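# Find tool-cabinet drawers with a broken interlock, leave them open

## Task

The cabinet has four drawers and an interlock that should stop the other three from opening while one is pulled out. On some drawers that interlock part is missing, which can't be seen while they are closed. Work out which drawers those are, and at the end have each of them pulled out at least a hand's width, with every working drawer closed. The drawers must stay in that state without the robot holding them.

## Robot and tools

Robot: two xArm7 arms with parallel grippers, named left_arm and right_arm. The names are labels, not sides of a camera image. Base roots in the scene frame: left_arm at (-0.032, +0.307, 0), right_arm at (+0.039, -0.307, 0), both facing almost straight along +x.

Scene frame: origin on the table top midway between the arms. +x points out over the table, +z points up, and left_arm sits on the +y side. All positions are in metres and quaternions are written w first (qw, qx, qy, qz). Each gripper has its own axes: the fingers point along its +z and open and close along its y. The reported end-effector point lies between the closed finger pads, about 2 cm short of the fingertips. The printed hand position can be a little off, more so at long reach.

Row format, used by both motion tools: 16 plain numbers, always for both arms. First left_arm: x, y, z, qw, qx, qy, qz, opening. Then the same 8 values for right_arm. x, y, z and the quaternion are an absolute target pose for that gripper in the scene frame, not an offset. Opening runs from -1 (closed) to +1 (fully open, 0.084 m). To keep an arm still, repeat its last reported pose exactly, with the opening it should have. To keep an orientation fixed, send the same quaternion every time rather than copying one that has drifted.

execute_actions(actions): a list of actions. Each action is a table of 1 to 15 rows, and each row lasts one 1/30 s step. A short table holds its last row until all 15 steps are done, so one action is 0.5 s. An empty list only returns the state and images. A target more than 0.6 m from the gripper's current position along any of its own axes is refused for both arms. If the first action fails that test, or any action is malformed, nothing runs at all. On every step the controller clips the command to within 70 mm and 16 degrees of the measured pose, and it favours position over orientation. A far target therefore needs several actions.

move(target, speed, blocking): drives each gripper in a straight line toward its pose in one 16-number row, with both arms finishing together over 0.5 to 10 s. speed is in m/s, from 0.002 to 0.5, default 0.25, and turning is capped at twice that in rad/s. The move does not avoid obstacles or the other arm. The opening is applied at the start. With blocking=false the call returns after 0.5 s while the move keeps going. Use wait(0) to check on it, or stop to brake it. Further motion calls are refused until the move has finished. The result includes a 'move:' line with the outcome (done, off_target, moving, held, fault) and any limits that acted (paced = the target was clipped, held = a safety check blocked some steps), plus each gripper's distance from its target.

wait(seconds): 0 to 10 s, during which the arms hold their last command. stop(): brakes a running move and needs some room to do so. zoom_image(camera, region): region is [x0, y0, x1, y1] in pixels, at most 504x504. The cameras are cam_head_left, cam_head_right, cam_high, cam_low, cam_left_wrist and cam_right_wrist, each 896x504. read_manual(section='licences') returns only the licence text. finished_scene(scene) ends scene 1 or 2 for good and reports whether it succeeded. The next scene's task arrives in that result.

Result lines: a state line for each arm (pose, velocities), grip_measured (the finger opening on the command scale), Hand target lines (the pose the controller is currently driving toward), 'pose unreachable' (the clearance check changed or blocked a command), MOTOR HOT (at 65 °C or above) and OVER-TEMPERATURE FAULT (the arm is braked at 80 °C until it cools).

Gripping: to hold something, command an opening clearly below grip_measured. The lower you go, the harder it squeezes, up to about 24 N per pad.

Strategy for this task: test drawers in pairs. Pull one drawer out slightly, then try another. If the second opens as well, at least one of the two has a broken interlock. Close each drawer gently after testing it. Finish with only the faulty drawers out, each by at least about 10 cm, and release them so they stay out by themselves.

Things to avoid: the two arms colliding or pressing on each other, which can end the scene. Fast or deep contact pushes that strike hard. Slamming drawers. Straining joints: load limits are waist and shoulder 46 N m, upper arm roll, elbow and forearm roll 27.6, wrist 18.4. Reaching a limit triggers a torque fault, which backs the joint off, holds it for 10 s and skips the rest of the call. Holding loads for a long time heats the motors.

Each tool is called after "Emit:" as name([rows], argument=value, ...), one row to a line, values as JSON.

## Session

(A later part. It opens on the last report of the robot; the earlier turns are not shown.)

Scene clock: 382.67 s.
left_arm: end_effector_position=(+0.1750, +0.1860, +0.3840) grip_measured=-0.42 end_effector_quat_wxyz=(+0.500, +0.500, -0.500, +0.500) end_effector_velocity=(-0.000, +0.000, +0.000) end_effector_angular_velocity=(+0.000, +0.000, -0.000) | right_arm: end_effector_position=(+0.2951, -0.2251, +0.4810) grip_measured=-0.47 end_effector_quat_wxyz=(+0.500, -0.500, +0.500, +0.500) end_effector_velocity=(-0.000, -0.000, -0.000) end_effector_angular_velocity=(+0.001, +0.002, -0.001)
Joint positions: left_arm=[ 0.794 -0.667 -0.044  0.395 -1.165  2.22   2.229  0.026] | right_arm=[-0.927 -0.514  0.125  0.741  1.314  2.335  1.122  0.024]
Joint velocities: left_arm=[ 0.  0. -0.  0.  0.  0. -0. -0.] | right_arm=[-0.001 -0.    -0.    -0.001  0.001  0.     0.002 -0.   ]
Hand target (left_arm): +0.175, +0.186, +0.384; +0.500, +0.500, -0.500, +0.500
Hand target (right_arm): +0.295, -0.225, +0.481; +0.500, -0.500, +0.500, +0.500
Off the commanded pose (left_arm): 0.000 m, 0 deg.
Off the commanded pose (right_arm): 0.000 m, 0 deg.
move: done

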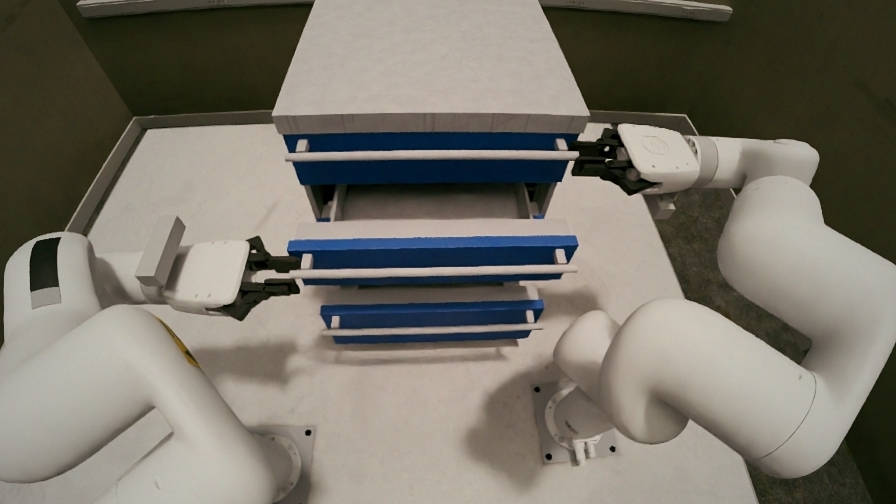

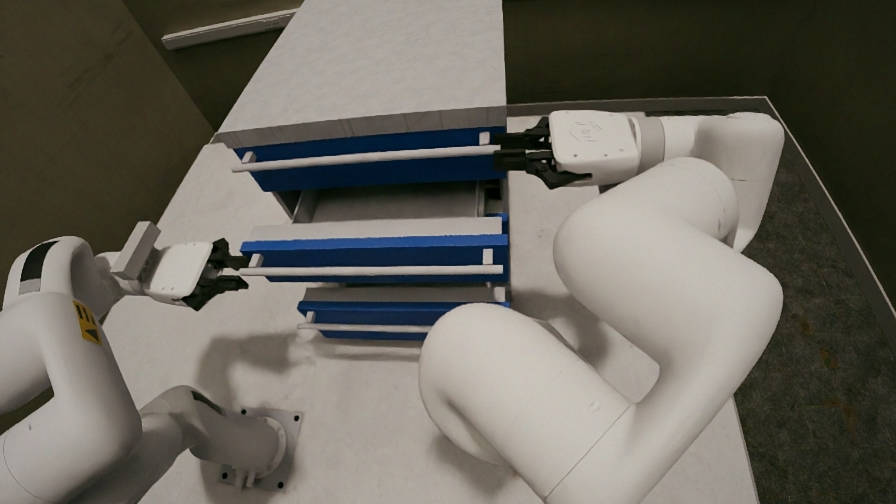

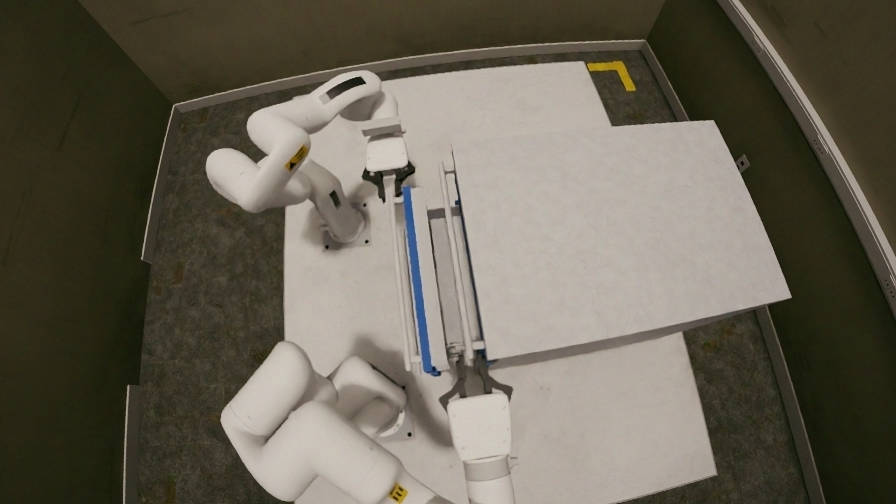

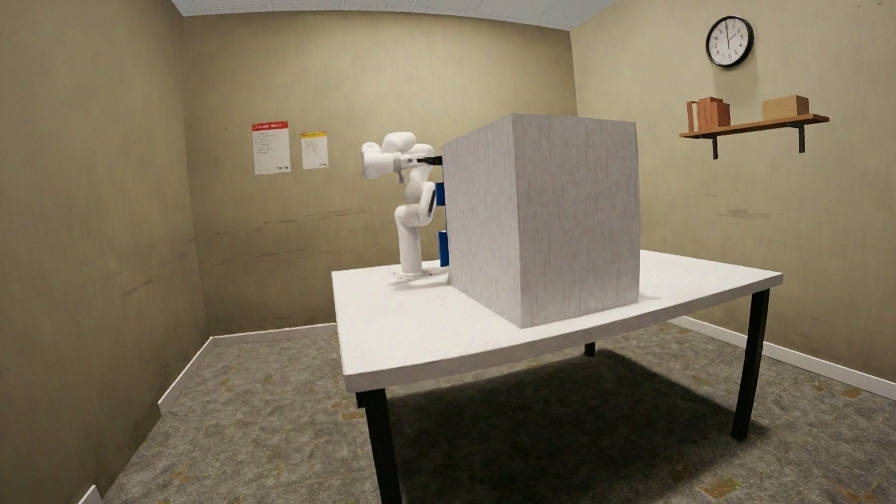

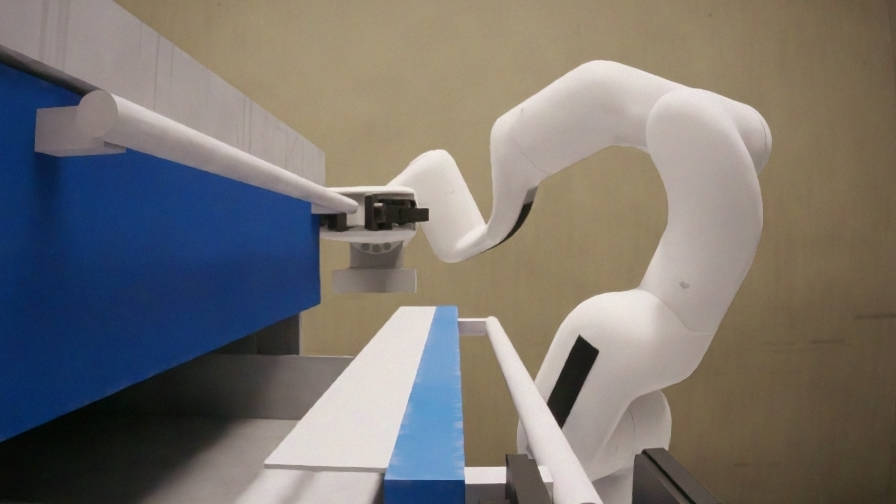

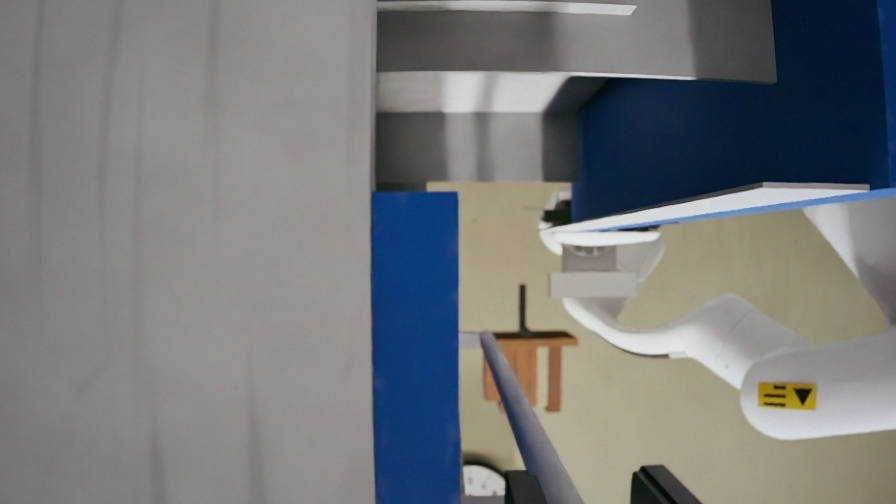

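Emit:
execute_actions([
  [[0.175,0.190,0.384,0.5,0.5,-0.5,0.5,-0.4, 0.296,-0.222,0.481,0.5,-0.5,0.5,0.5,-0.45],[0.175,0.194,0.384,0.5,0.5,-0.5,0.5,-0.4, 0.296,-0.222,0.481,0.5,-0.5,0.5,0.5,-0.45],[0.175,0.198,0.384,0.5,0.5,-0.5,0.5,-0.4, 0.296,-0.222,0.481,0.5,-0.5,0.5,0.5,-0.45],[0.175,0.202,0.384,0.5,0.5,-0.5,0.5,-0.4, 0.296,-0.222,0.481,0.5,-0.5,0.5,0.5,-0.45],[0.175,0.206,0.384,0.5,0.5,-0.5,0.5,-0.4, 0.296,-0.222,0.481,0.5,-0.5,0.5,0.5,-0.5],[0.175,0.210,0.384,0.5,0.5,-0.5,0.5,-0.4, 0.296,-0.222,0.481,0.5,-0.5,0.5,0.5,-0.55],[0.175,0.214,0.384,0.5,0.5,-0.5,0.5,-0.4, 0.296,-0.222,0.481,0.5,-0.5,0.5,0.5,-0.6],[0.175,0.218,0.384,0.5,0.5,-0.5,0.5,-0.4, 0.296,-0.222,0.481,0.5,-0.5,0.5,0.5,-0.65],[0.175,0.222,0.384,0.5,0.5,-0.5,0.5,-0.4, 0.296,-0.222,0.481,0.5,-0.5,0.5,0.5,-0.7],[0.175,0.226,0.384,0.5,0.5,-0.5,0.5,-0.4, 0.296,-0.222,0.481,0.5,-0.5,0.5,0.5,-0.75],[0.175,0.230,0.384,0.5,0.5,-0.5,0.5,-0.4, 0.296,-0.222,0.481,0.5,-0.5,0.5,0.5,-0.8],[0.175,0.233,0.384,0.5,0.5,-0.5,0.5,-0.4, 0.296,-0.222,0.481,0.5,-0.5,0.5,0.5,-0.9],[0.175,0.235,0.384,0.5,0.5,-0.5,0.5,-0.4, 0.296,-0.222,0.481,0.5,-0.5,0.5,0.5,-1]],
])

Emit:
move(target=[0.175,0.235,0.384,0.5,0.5,-0.5,0.5,-0.4, 0.285,-0.222,0.481,0.5,-0.5,0.5,0.5,-1], speed=0.03)

Scene clock: 405.27 s.
left_arm: end_effector_position=(+0.1755, +0.2330, +0.3841) grip_measured=-0.42 end_effector_quat_wxyz=(+0.500, +0.501, -0.499, +0.501) end_effector_velocity=(+0.000, +0.049, +0.002) end_effector_angular_velocity=(-0.006, -0.007, -0.002) | right_arm: end_effector_position=(+0.2958, -0.2220, +0.4810) grip_measured=-0.75 end_effector_quat_wxyz=(+0.500, -0.500, +0.500, +0.500) end_effector_velocity=(+0.000, +0.000, -0.000) end_effector_angular_velocity=(-0.001, -0.000, -0.001)
Joint positions: left_arm=[ 0.829 -0.518  0.038  0.505 -1.024  2.259  2.31   0.026] | right_arm=[-0.924 -0.519  0.131  0.737  1.322  2.33   1.126  0.011]
Joint velocities: left_arm=[0.023 0.157 0.083 0.124 0.128 0.045 0.083 0.   ] | right_arm=[-0.     0.     0.001  0.     0.    -0.001 -0.     0.   ]
Hand target (left_arm): +0.175, +0.235, +0.384; +0.500, +0.500, -0.500, +0.500
Hand target (right_arm): +0.296, -0.222, +0.481; +0.500, -0.500, +0.500, +0.500
Off the commanded pose (left_arm): 0.002 m, 0 deg.
Off the commanded pose (right_arm): 0.000 m, 0 deg.

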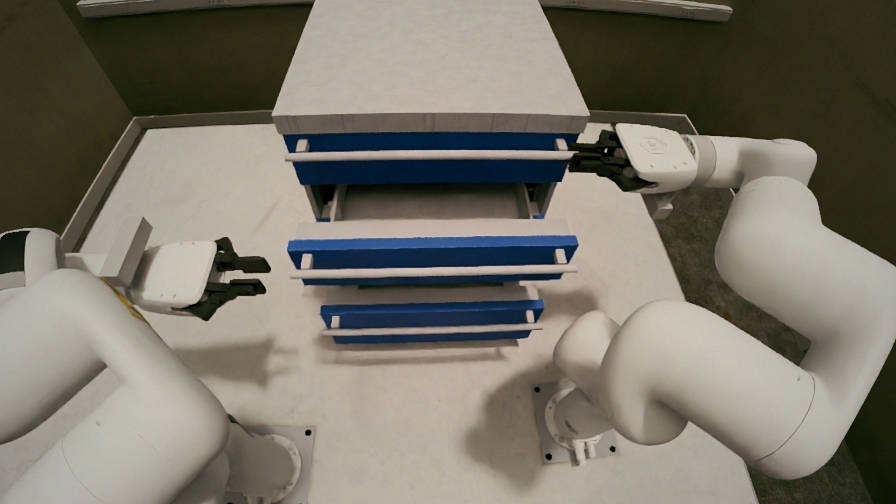

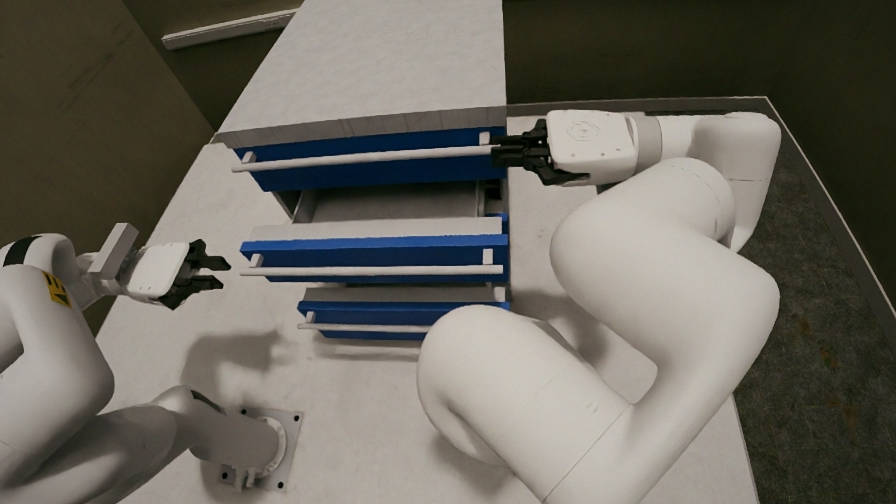

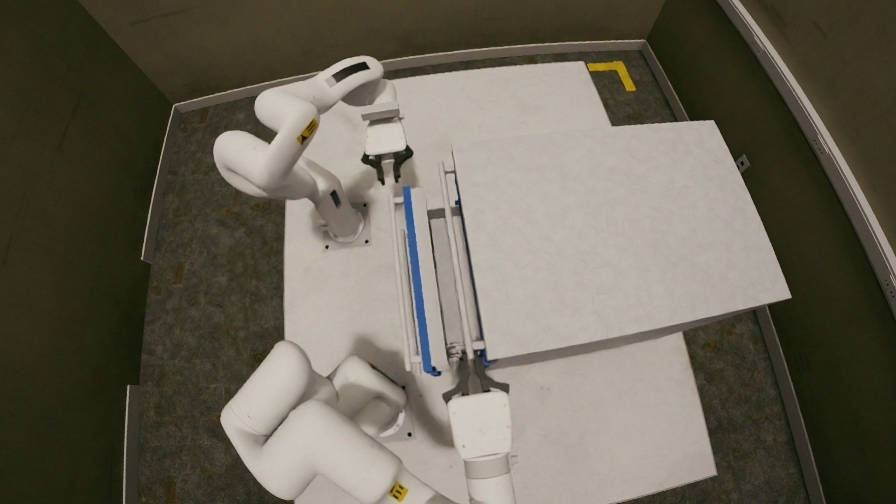

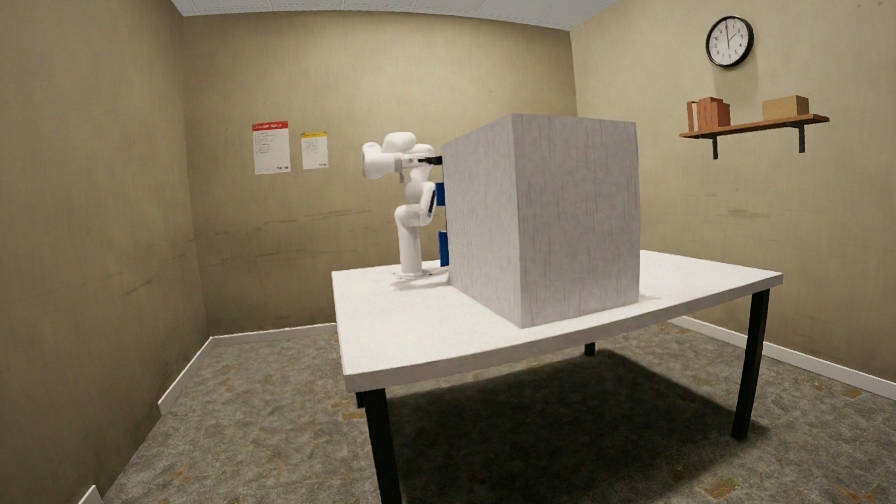

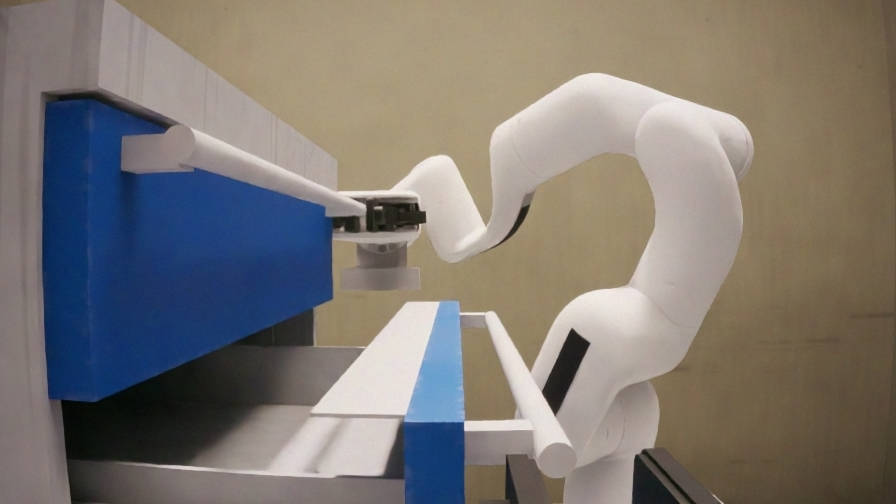

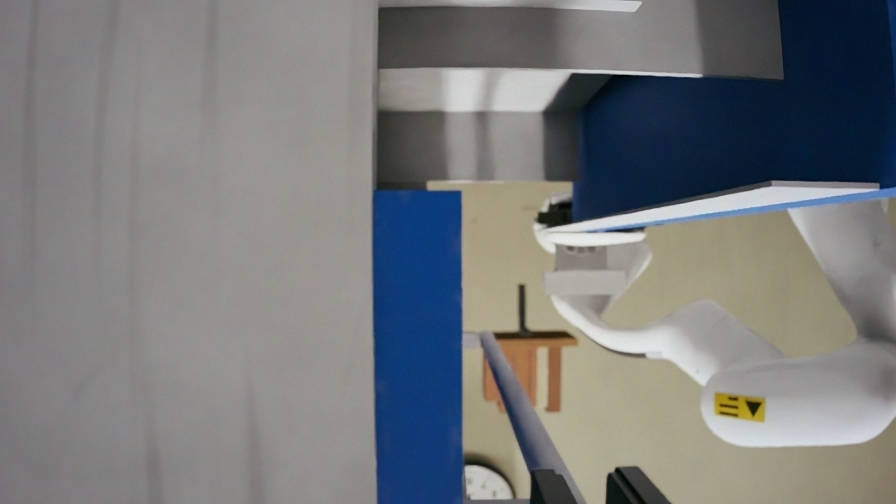

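Scene clock: 405.97 s.
left_arm: end_effector_position=(+0.1750, +0.2350, +0.3840) grip_measured=-0.42 end_effector_quat_wxyz=(+0.500, +0.500, -0.500, +0.500) end_effector_velocity=(-0.000, +0.000, +0.000) end_effector_angular_velocity=(-0.000, -0.000, -0.000) | right_arm: end_effector_position=(+0.2851, -0.2220, +0.4810) grip_measured=-0.75 end_effector_quat_wxyz=(+0.500, -0.500, +0.500, +0.500) end_effector_velocity=(-0.000, +0.000, -0.000) end_effector_angular_velocity=(+0.002, +0.001, +0.001)
Joint positions: left_arm=[ 0.829 -0.511  0.042  0.511 -1.016  2.262  2.315  0.026] | right_arm=[-0.93  -0.548  0.111  0.715  1.309  2.352  1.127  0.011]
Joint velocities: left_arm=[-0.  0.  0.  0.  0.  0.  0.  0.] | right_arm=[ 0.    -0.    -0.    -0.001  0.     0.002  0.    -0.   ]
Hand target (left_arm): +0.175, +0.235, +0.384; +0.500, +0.500, -0.500, +0.500
Hand target (right_arm): +0.285, -0.222, +0.481; +0.500, -0.500, +0.500, +0.500
Off the commanded pose (left_arm): 0.000 m, 0 deg.
Off the commanded pose (right_arm): 0.000 m, 0 deg.
move: done

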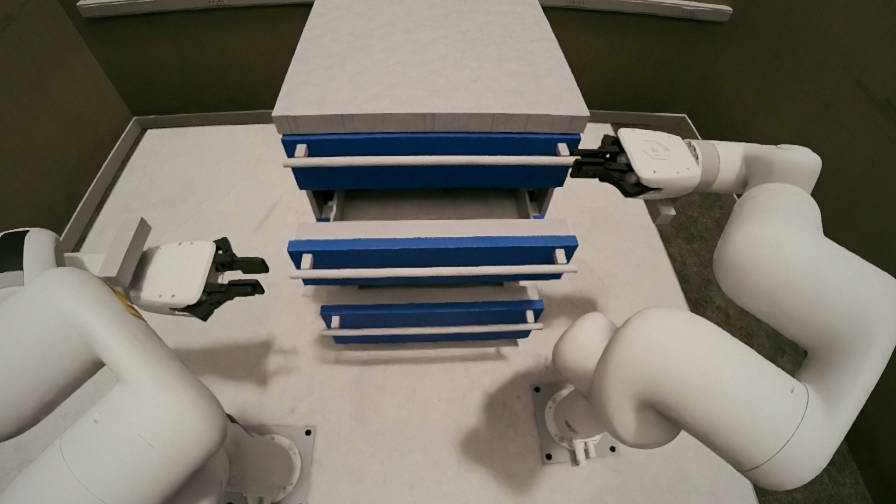

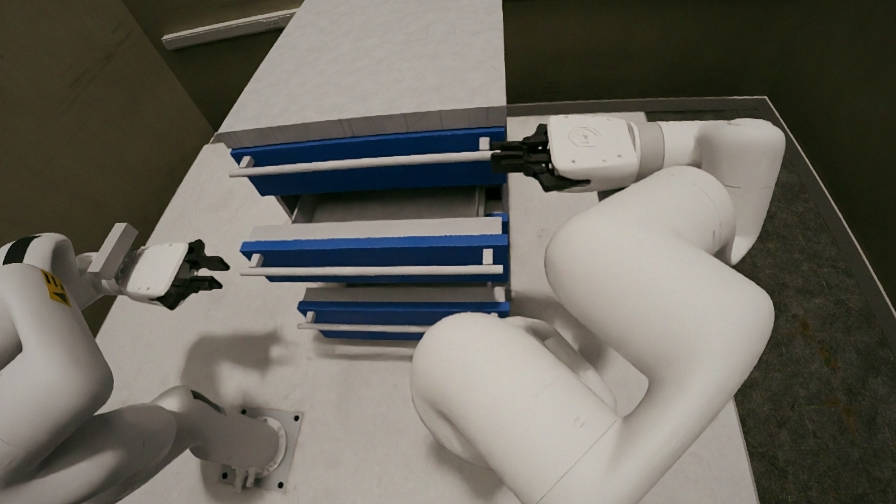

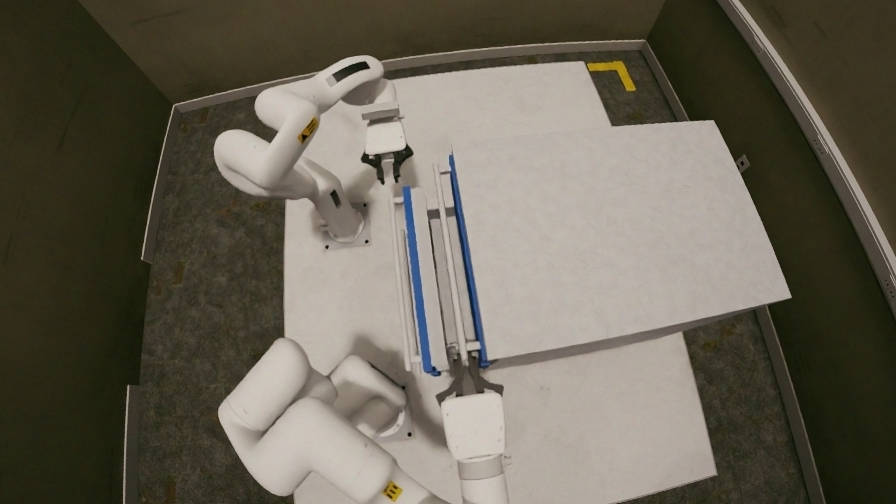

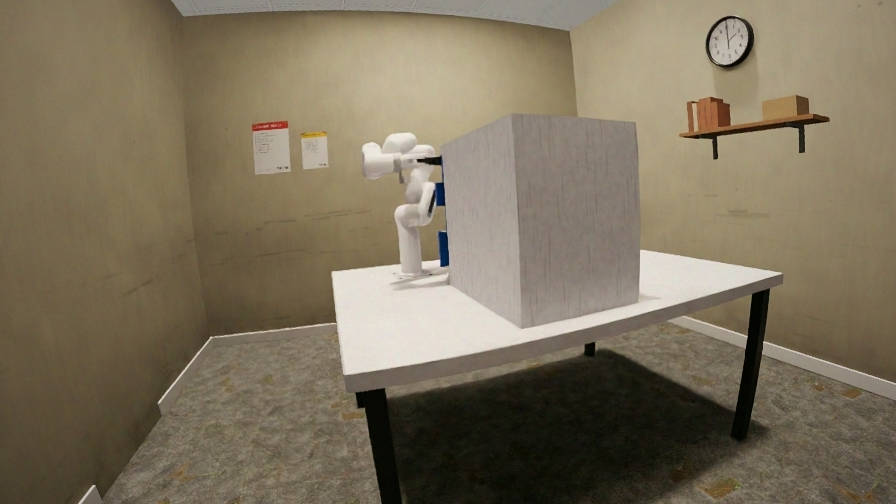

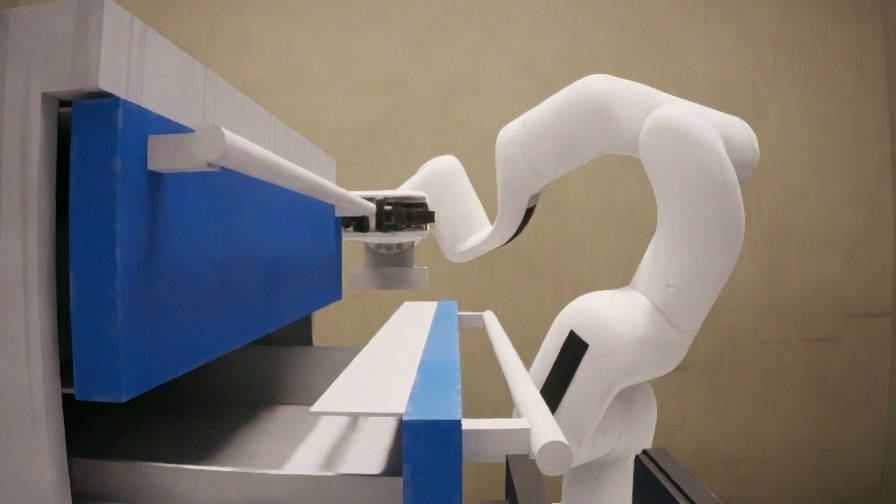

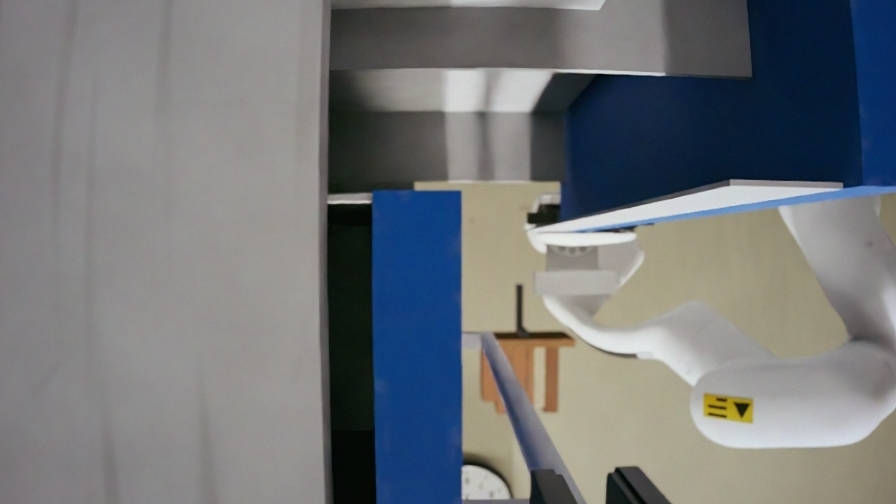

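Emit:
execute_actions(actions=[])

Scene clock: 428.90 s.
left_arm: end_effector_position=(+0.1750, +0.2350, +0.3840) grip_measured=-0.42 end_effector_quat_wxyz=(+0.500, +0.500, -0.500, +0.500) end_effector_velocity=(-0.000, -0.000, +0.000) end_effector_angular_velocity=(-0.000, +0.000, -0.000) | right_arm: end_effector_position=(+0.2850, -0.2220, +0.4810) grip_measured=-0.75 end_effector_quat_wxyz=(+0.500, -0.500, +0.500, +0.500) end_effector_velocity=(+0.001, -0.000, -0.000) end_effector_angular_velocity=(-0.001, +0.000, -0.002)
Joint positions: left_arm=[ 0.829 -0.511  0.042  0.511 -1.016  2.262  2.315  0.026] | right_arm=[-0.93  -0.548  0.111  0.715  1.309  2.352  1.127  0.011]
Joint velocities: left_arm=[ 0. -0. -0.  0.  0.  0. -0.  0.] | right_arm=[ 0.001  0.    -0.     0.    -0.    -0.003  0.     0.   ]
Hand target (left_arm): +0.175, +0.235, +0.384; +0.500, +0.500, -0.500, +0.500
Hand target (right_arm): +0.285, -0.222, +0.481; +0.500, -0.500, +0.500, +0.500
Off the commanded pose (left_arm): 0.000 m, 0 deg.
Off the commanded pose (right_arm): 0.000 m, 0 deg.

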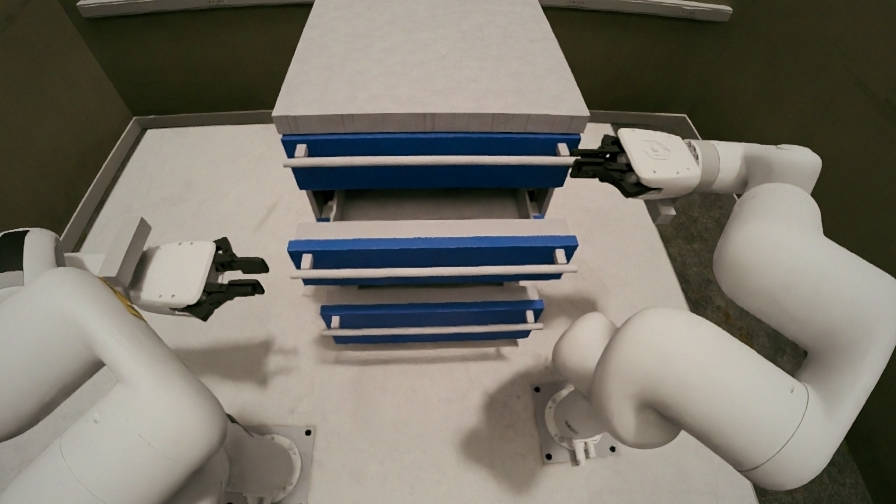

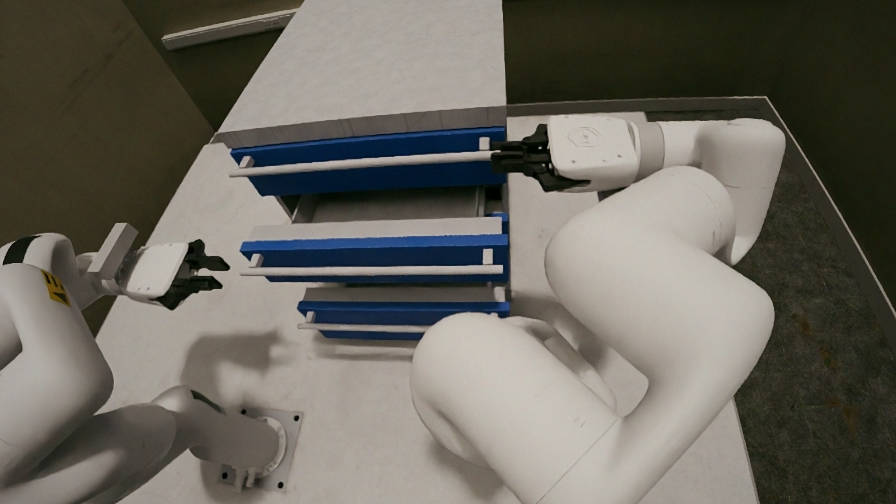

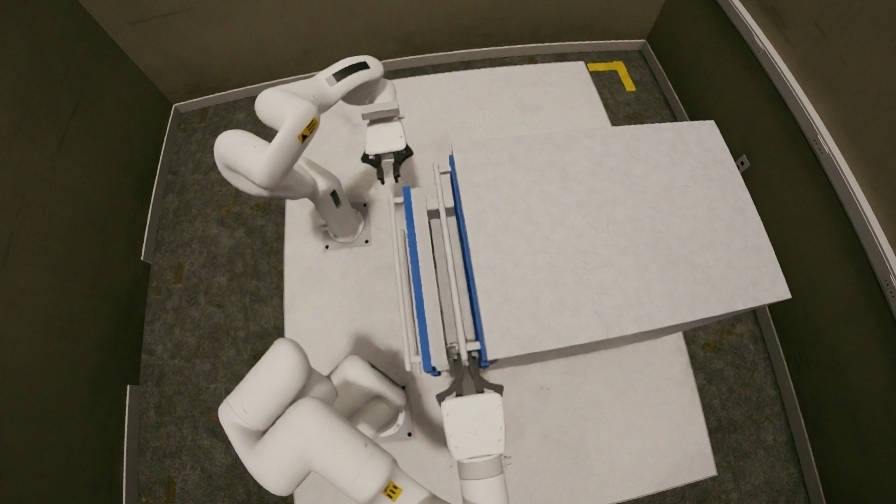

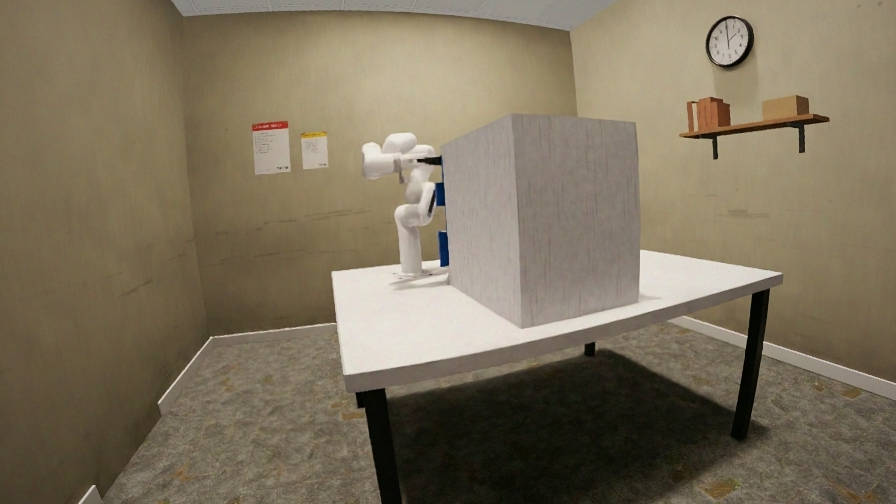

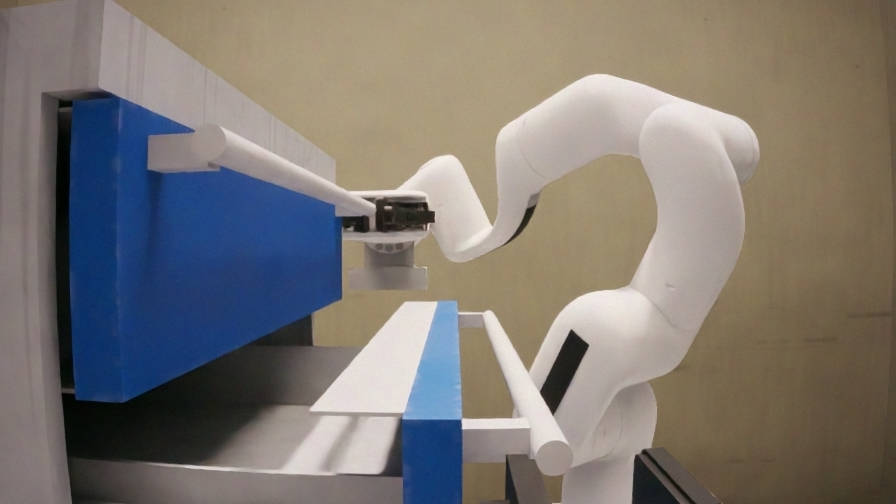

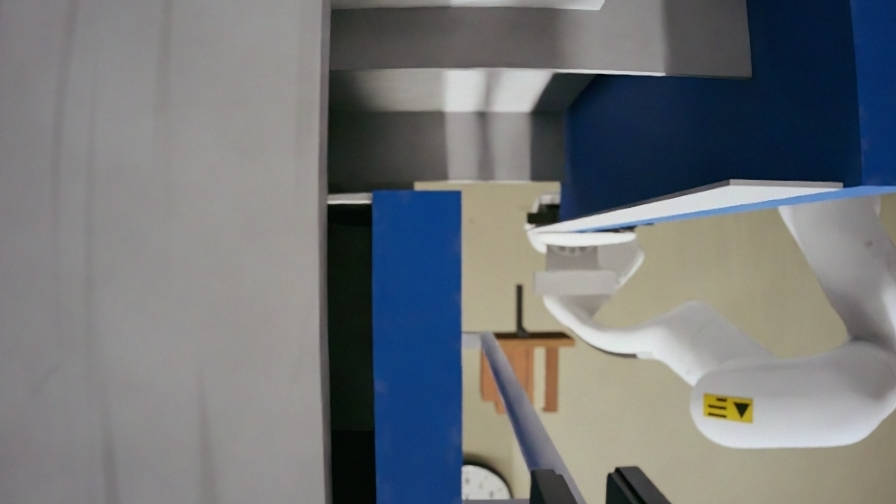

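Emit:
move(target=[0.175,0.26,0.384,0.5,0.5,-0.5,0.5,-0.4,0.22,-0.222,0.481,0.5,-0.5,0.5,0.5,-1], speed=0.1)

Scene clock: 434.20 s.
left_arm: end_effector_position=(+0.1751, +0.2599, +0.3841) grip_measured=-0.42 end_effector_quat_wxyz=(+0.500, +0.500, -0.500, +0.500) end_effector_velocity=(-0.000, +0.000, +0.000) end_effector_angular_velocity=(+0.001, -0.000, -0.000) | right_arm: end_effector_position=(+0.2203, -0.2219, +0.4808) grip_measured=-0.75 end_effector_quat_wxyz=(+0.500, -0.500, +0.500, +0.500) end_effector_velocity=(-0.000, -0.000, +0.000) end_effector_angular_velocity=(-0.000, -0.001, -0.001)
Joint positions: left_arm=[ 0.841 -0.433  0.08   0.576 -0.954  2.284  2.354  0.026] | right_arm=[-0.97  -0.707 -0.02   0.609  1.211  2.486  1.144  0.011]
Joint velocities: left_arm=[ 0.     0.     0.     0.001  0.001  0.     0.001 -0.   ] | right_arm=[-0.001 -0.    -0.001  0.001 -0.     0.001 -0.     0.   ]
Hand target (left_arm): +0.175, +0.260, +0.384; +0.500, +0.500, -0.500, +0.500
Hand target (right_arm): +0.220, -0.222, +0.481; +0.500, -0.500, +0.500, +0.500
Off the commanded pose (left_arm): 0.000 m, 0 deg.
Off the commanded pose (right_arm): 0.000 m, 0 deg.
move: done

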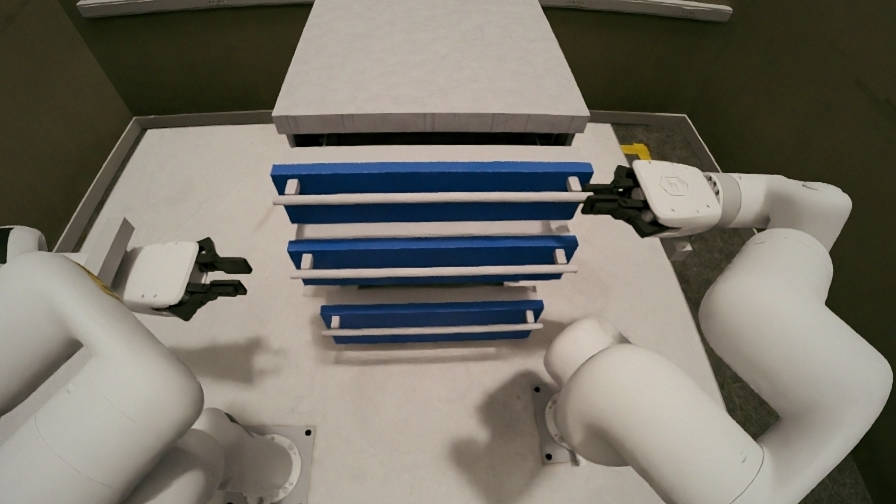

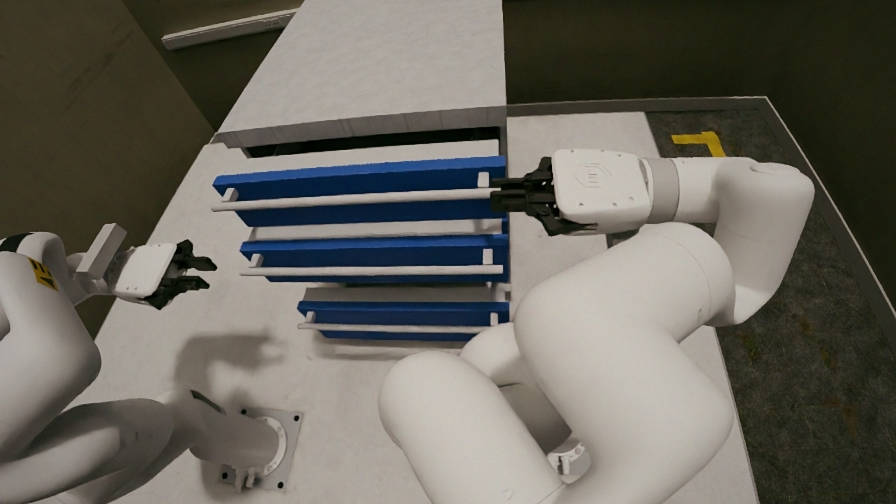

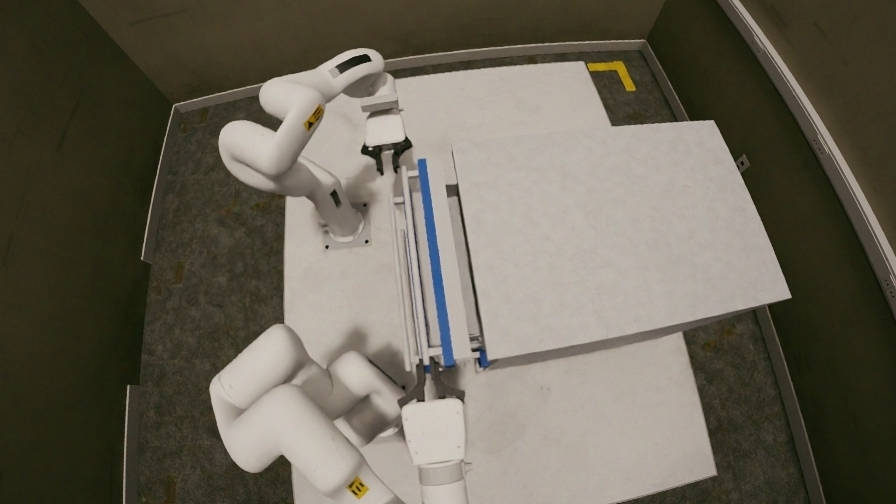

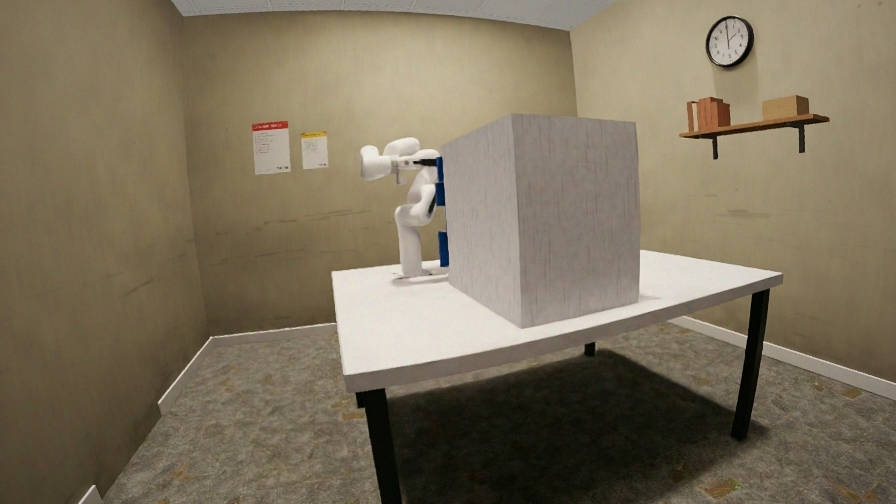

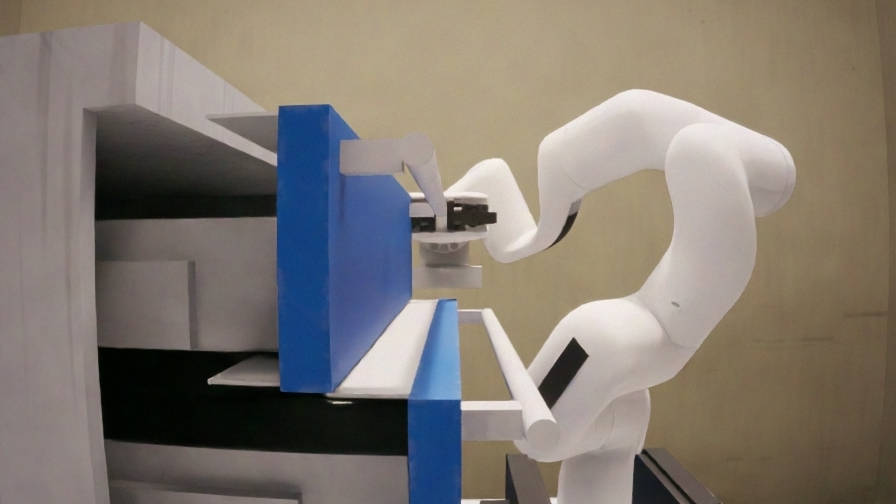

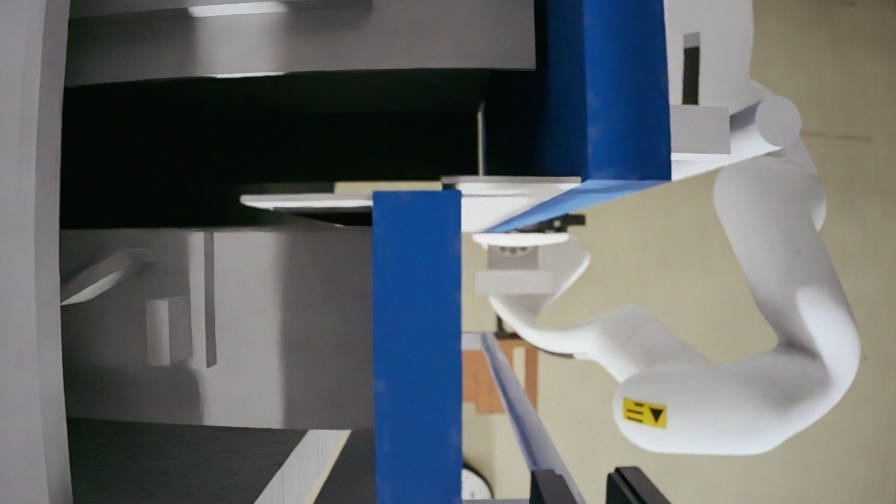

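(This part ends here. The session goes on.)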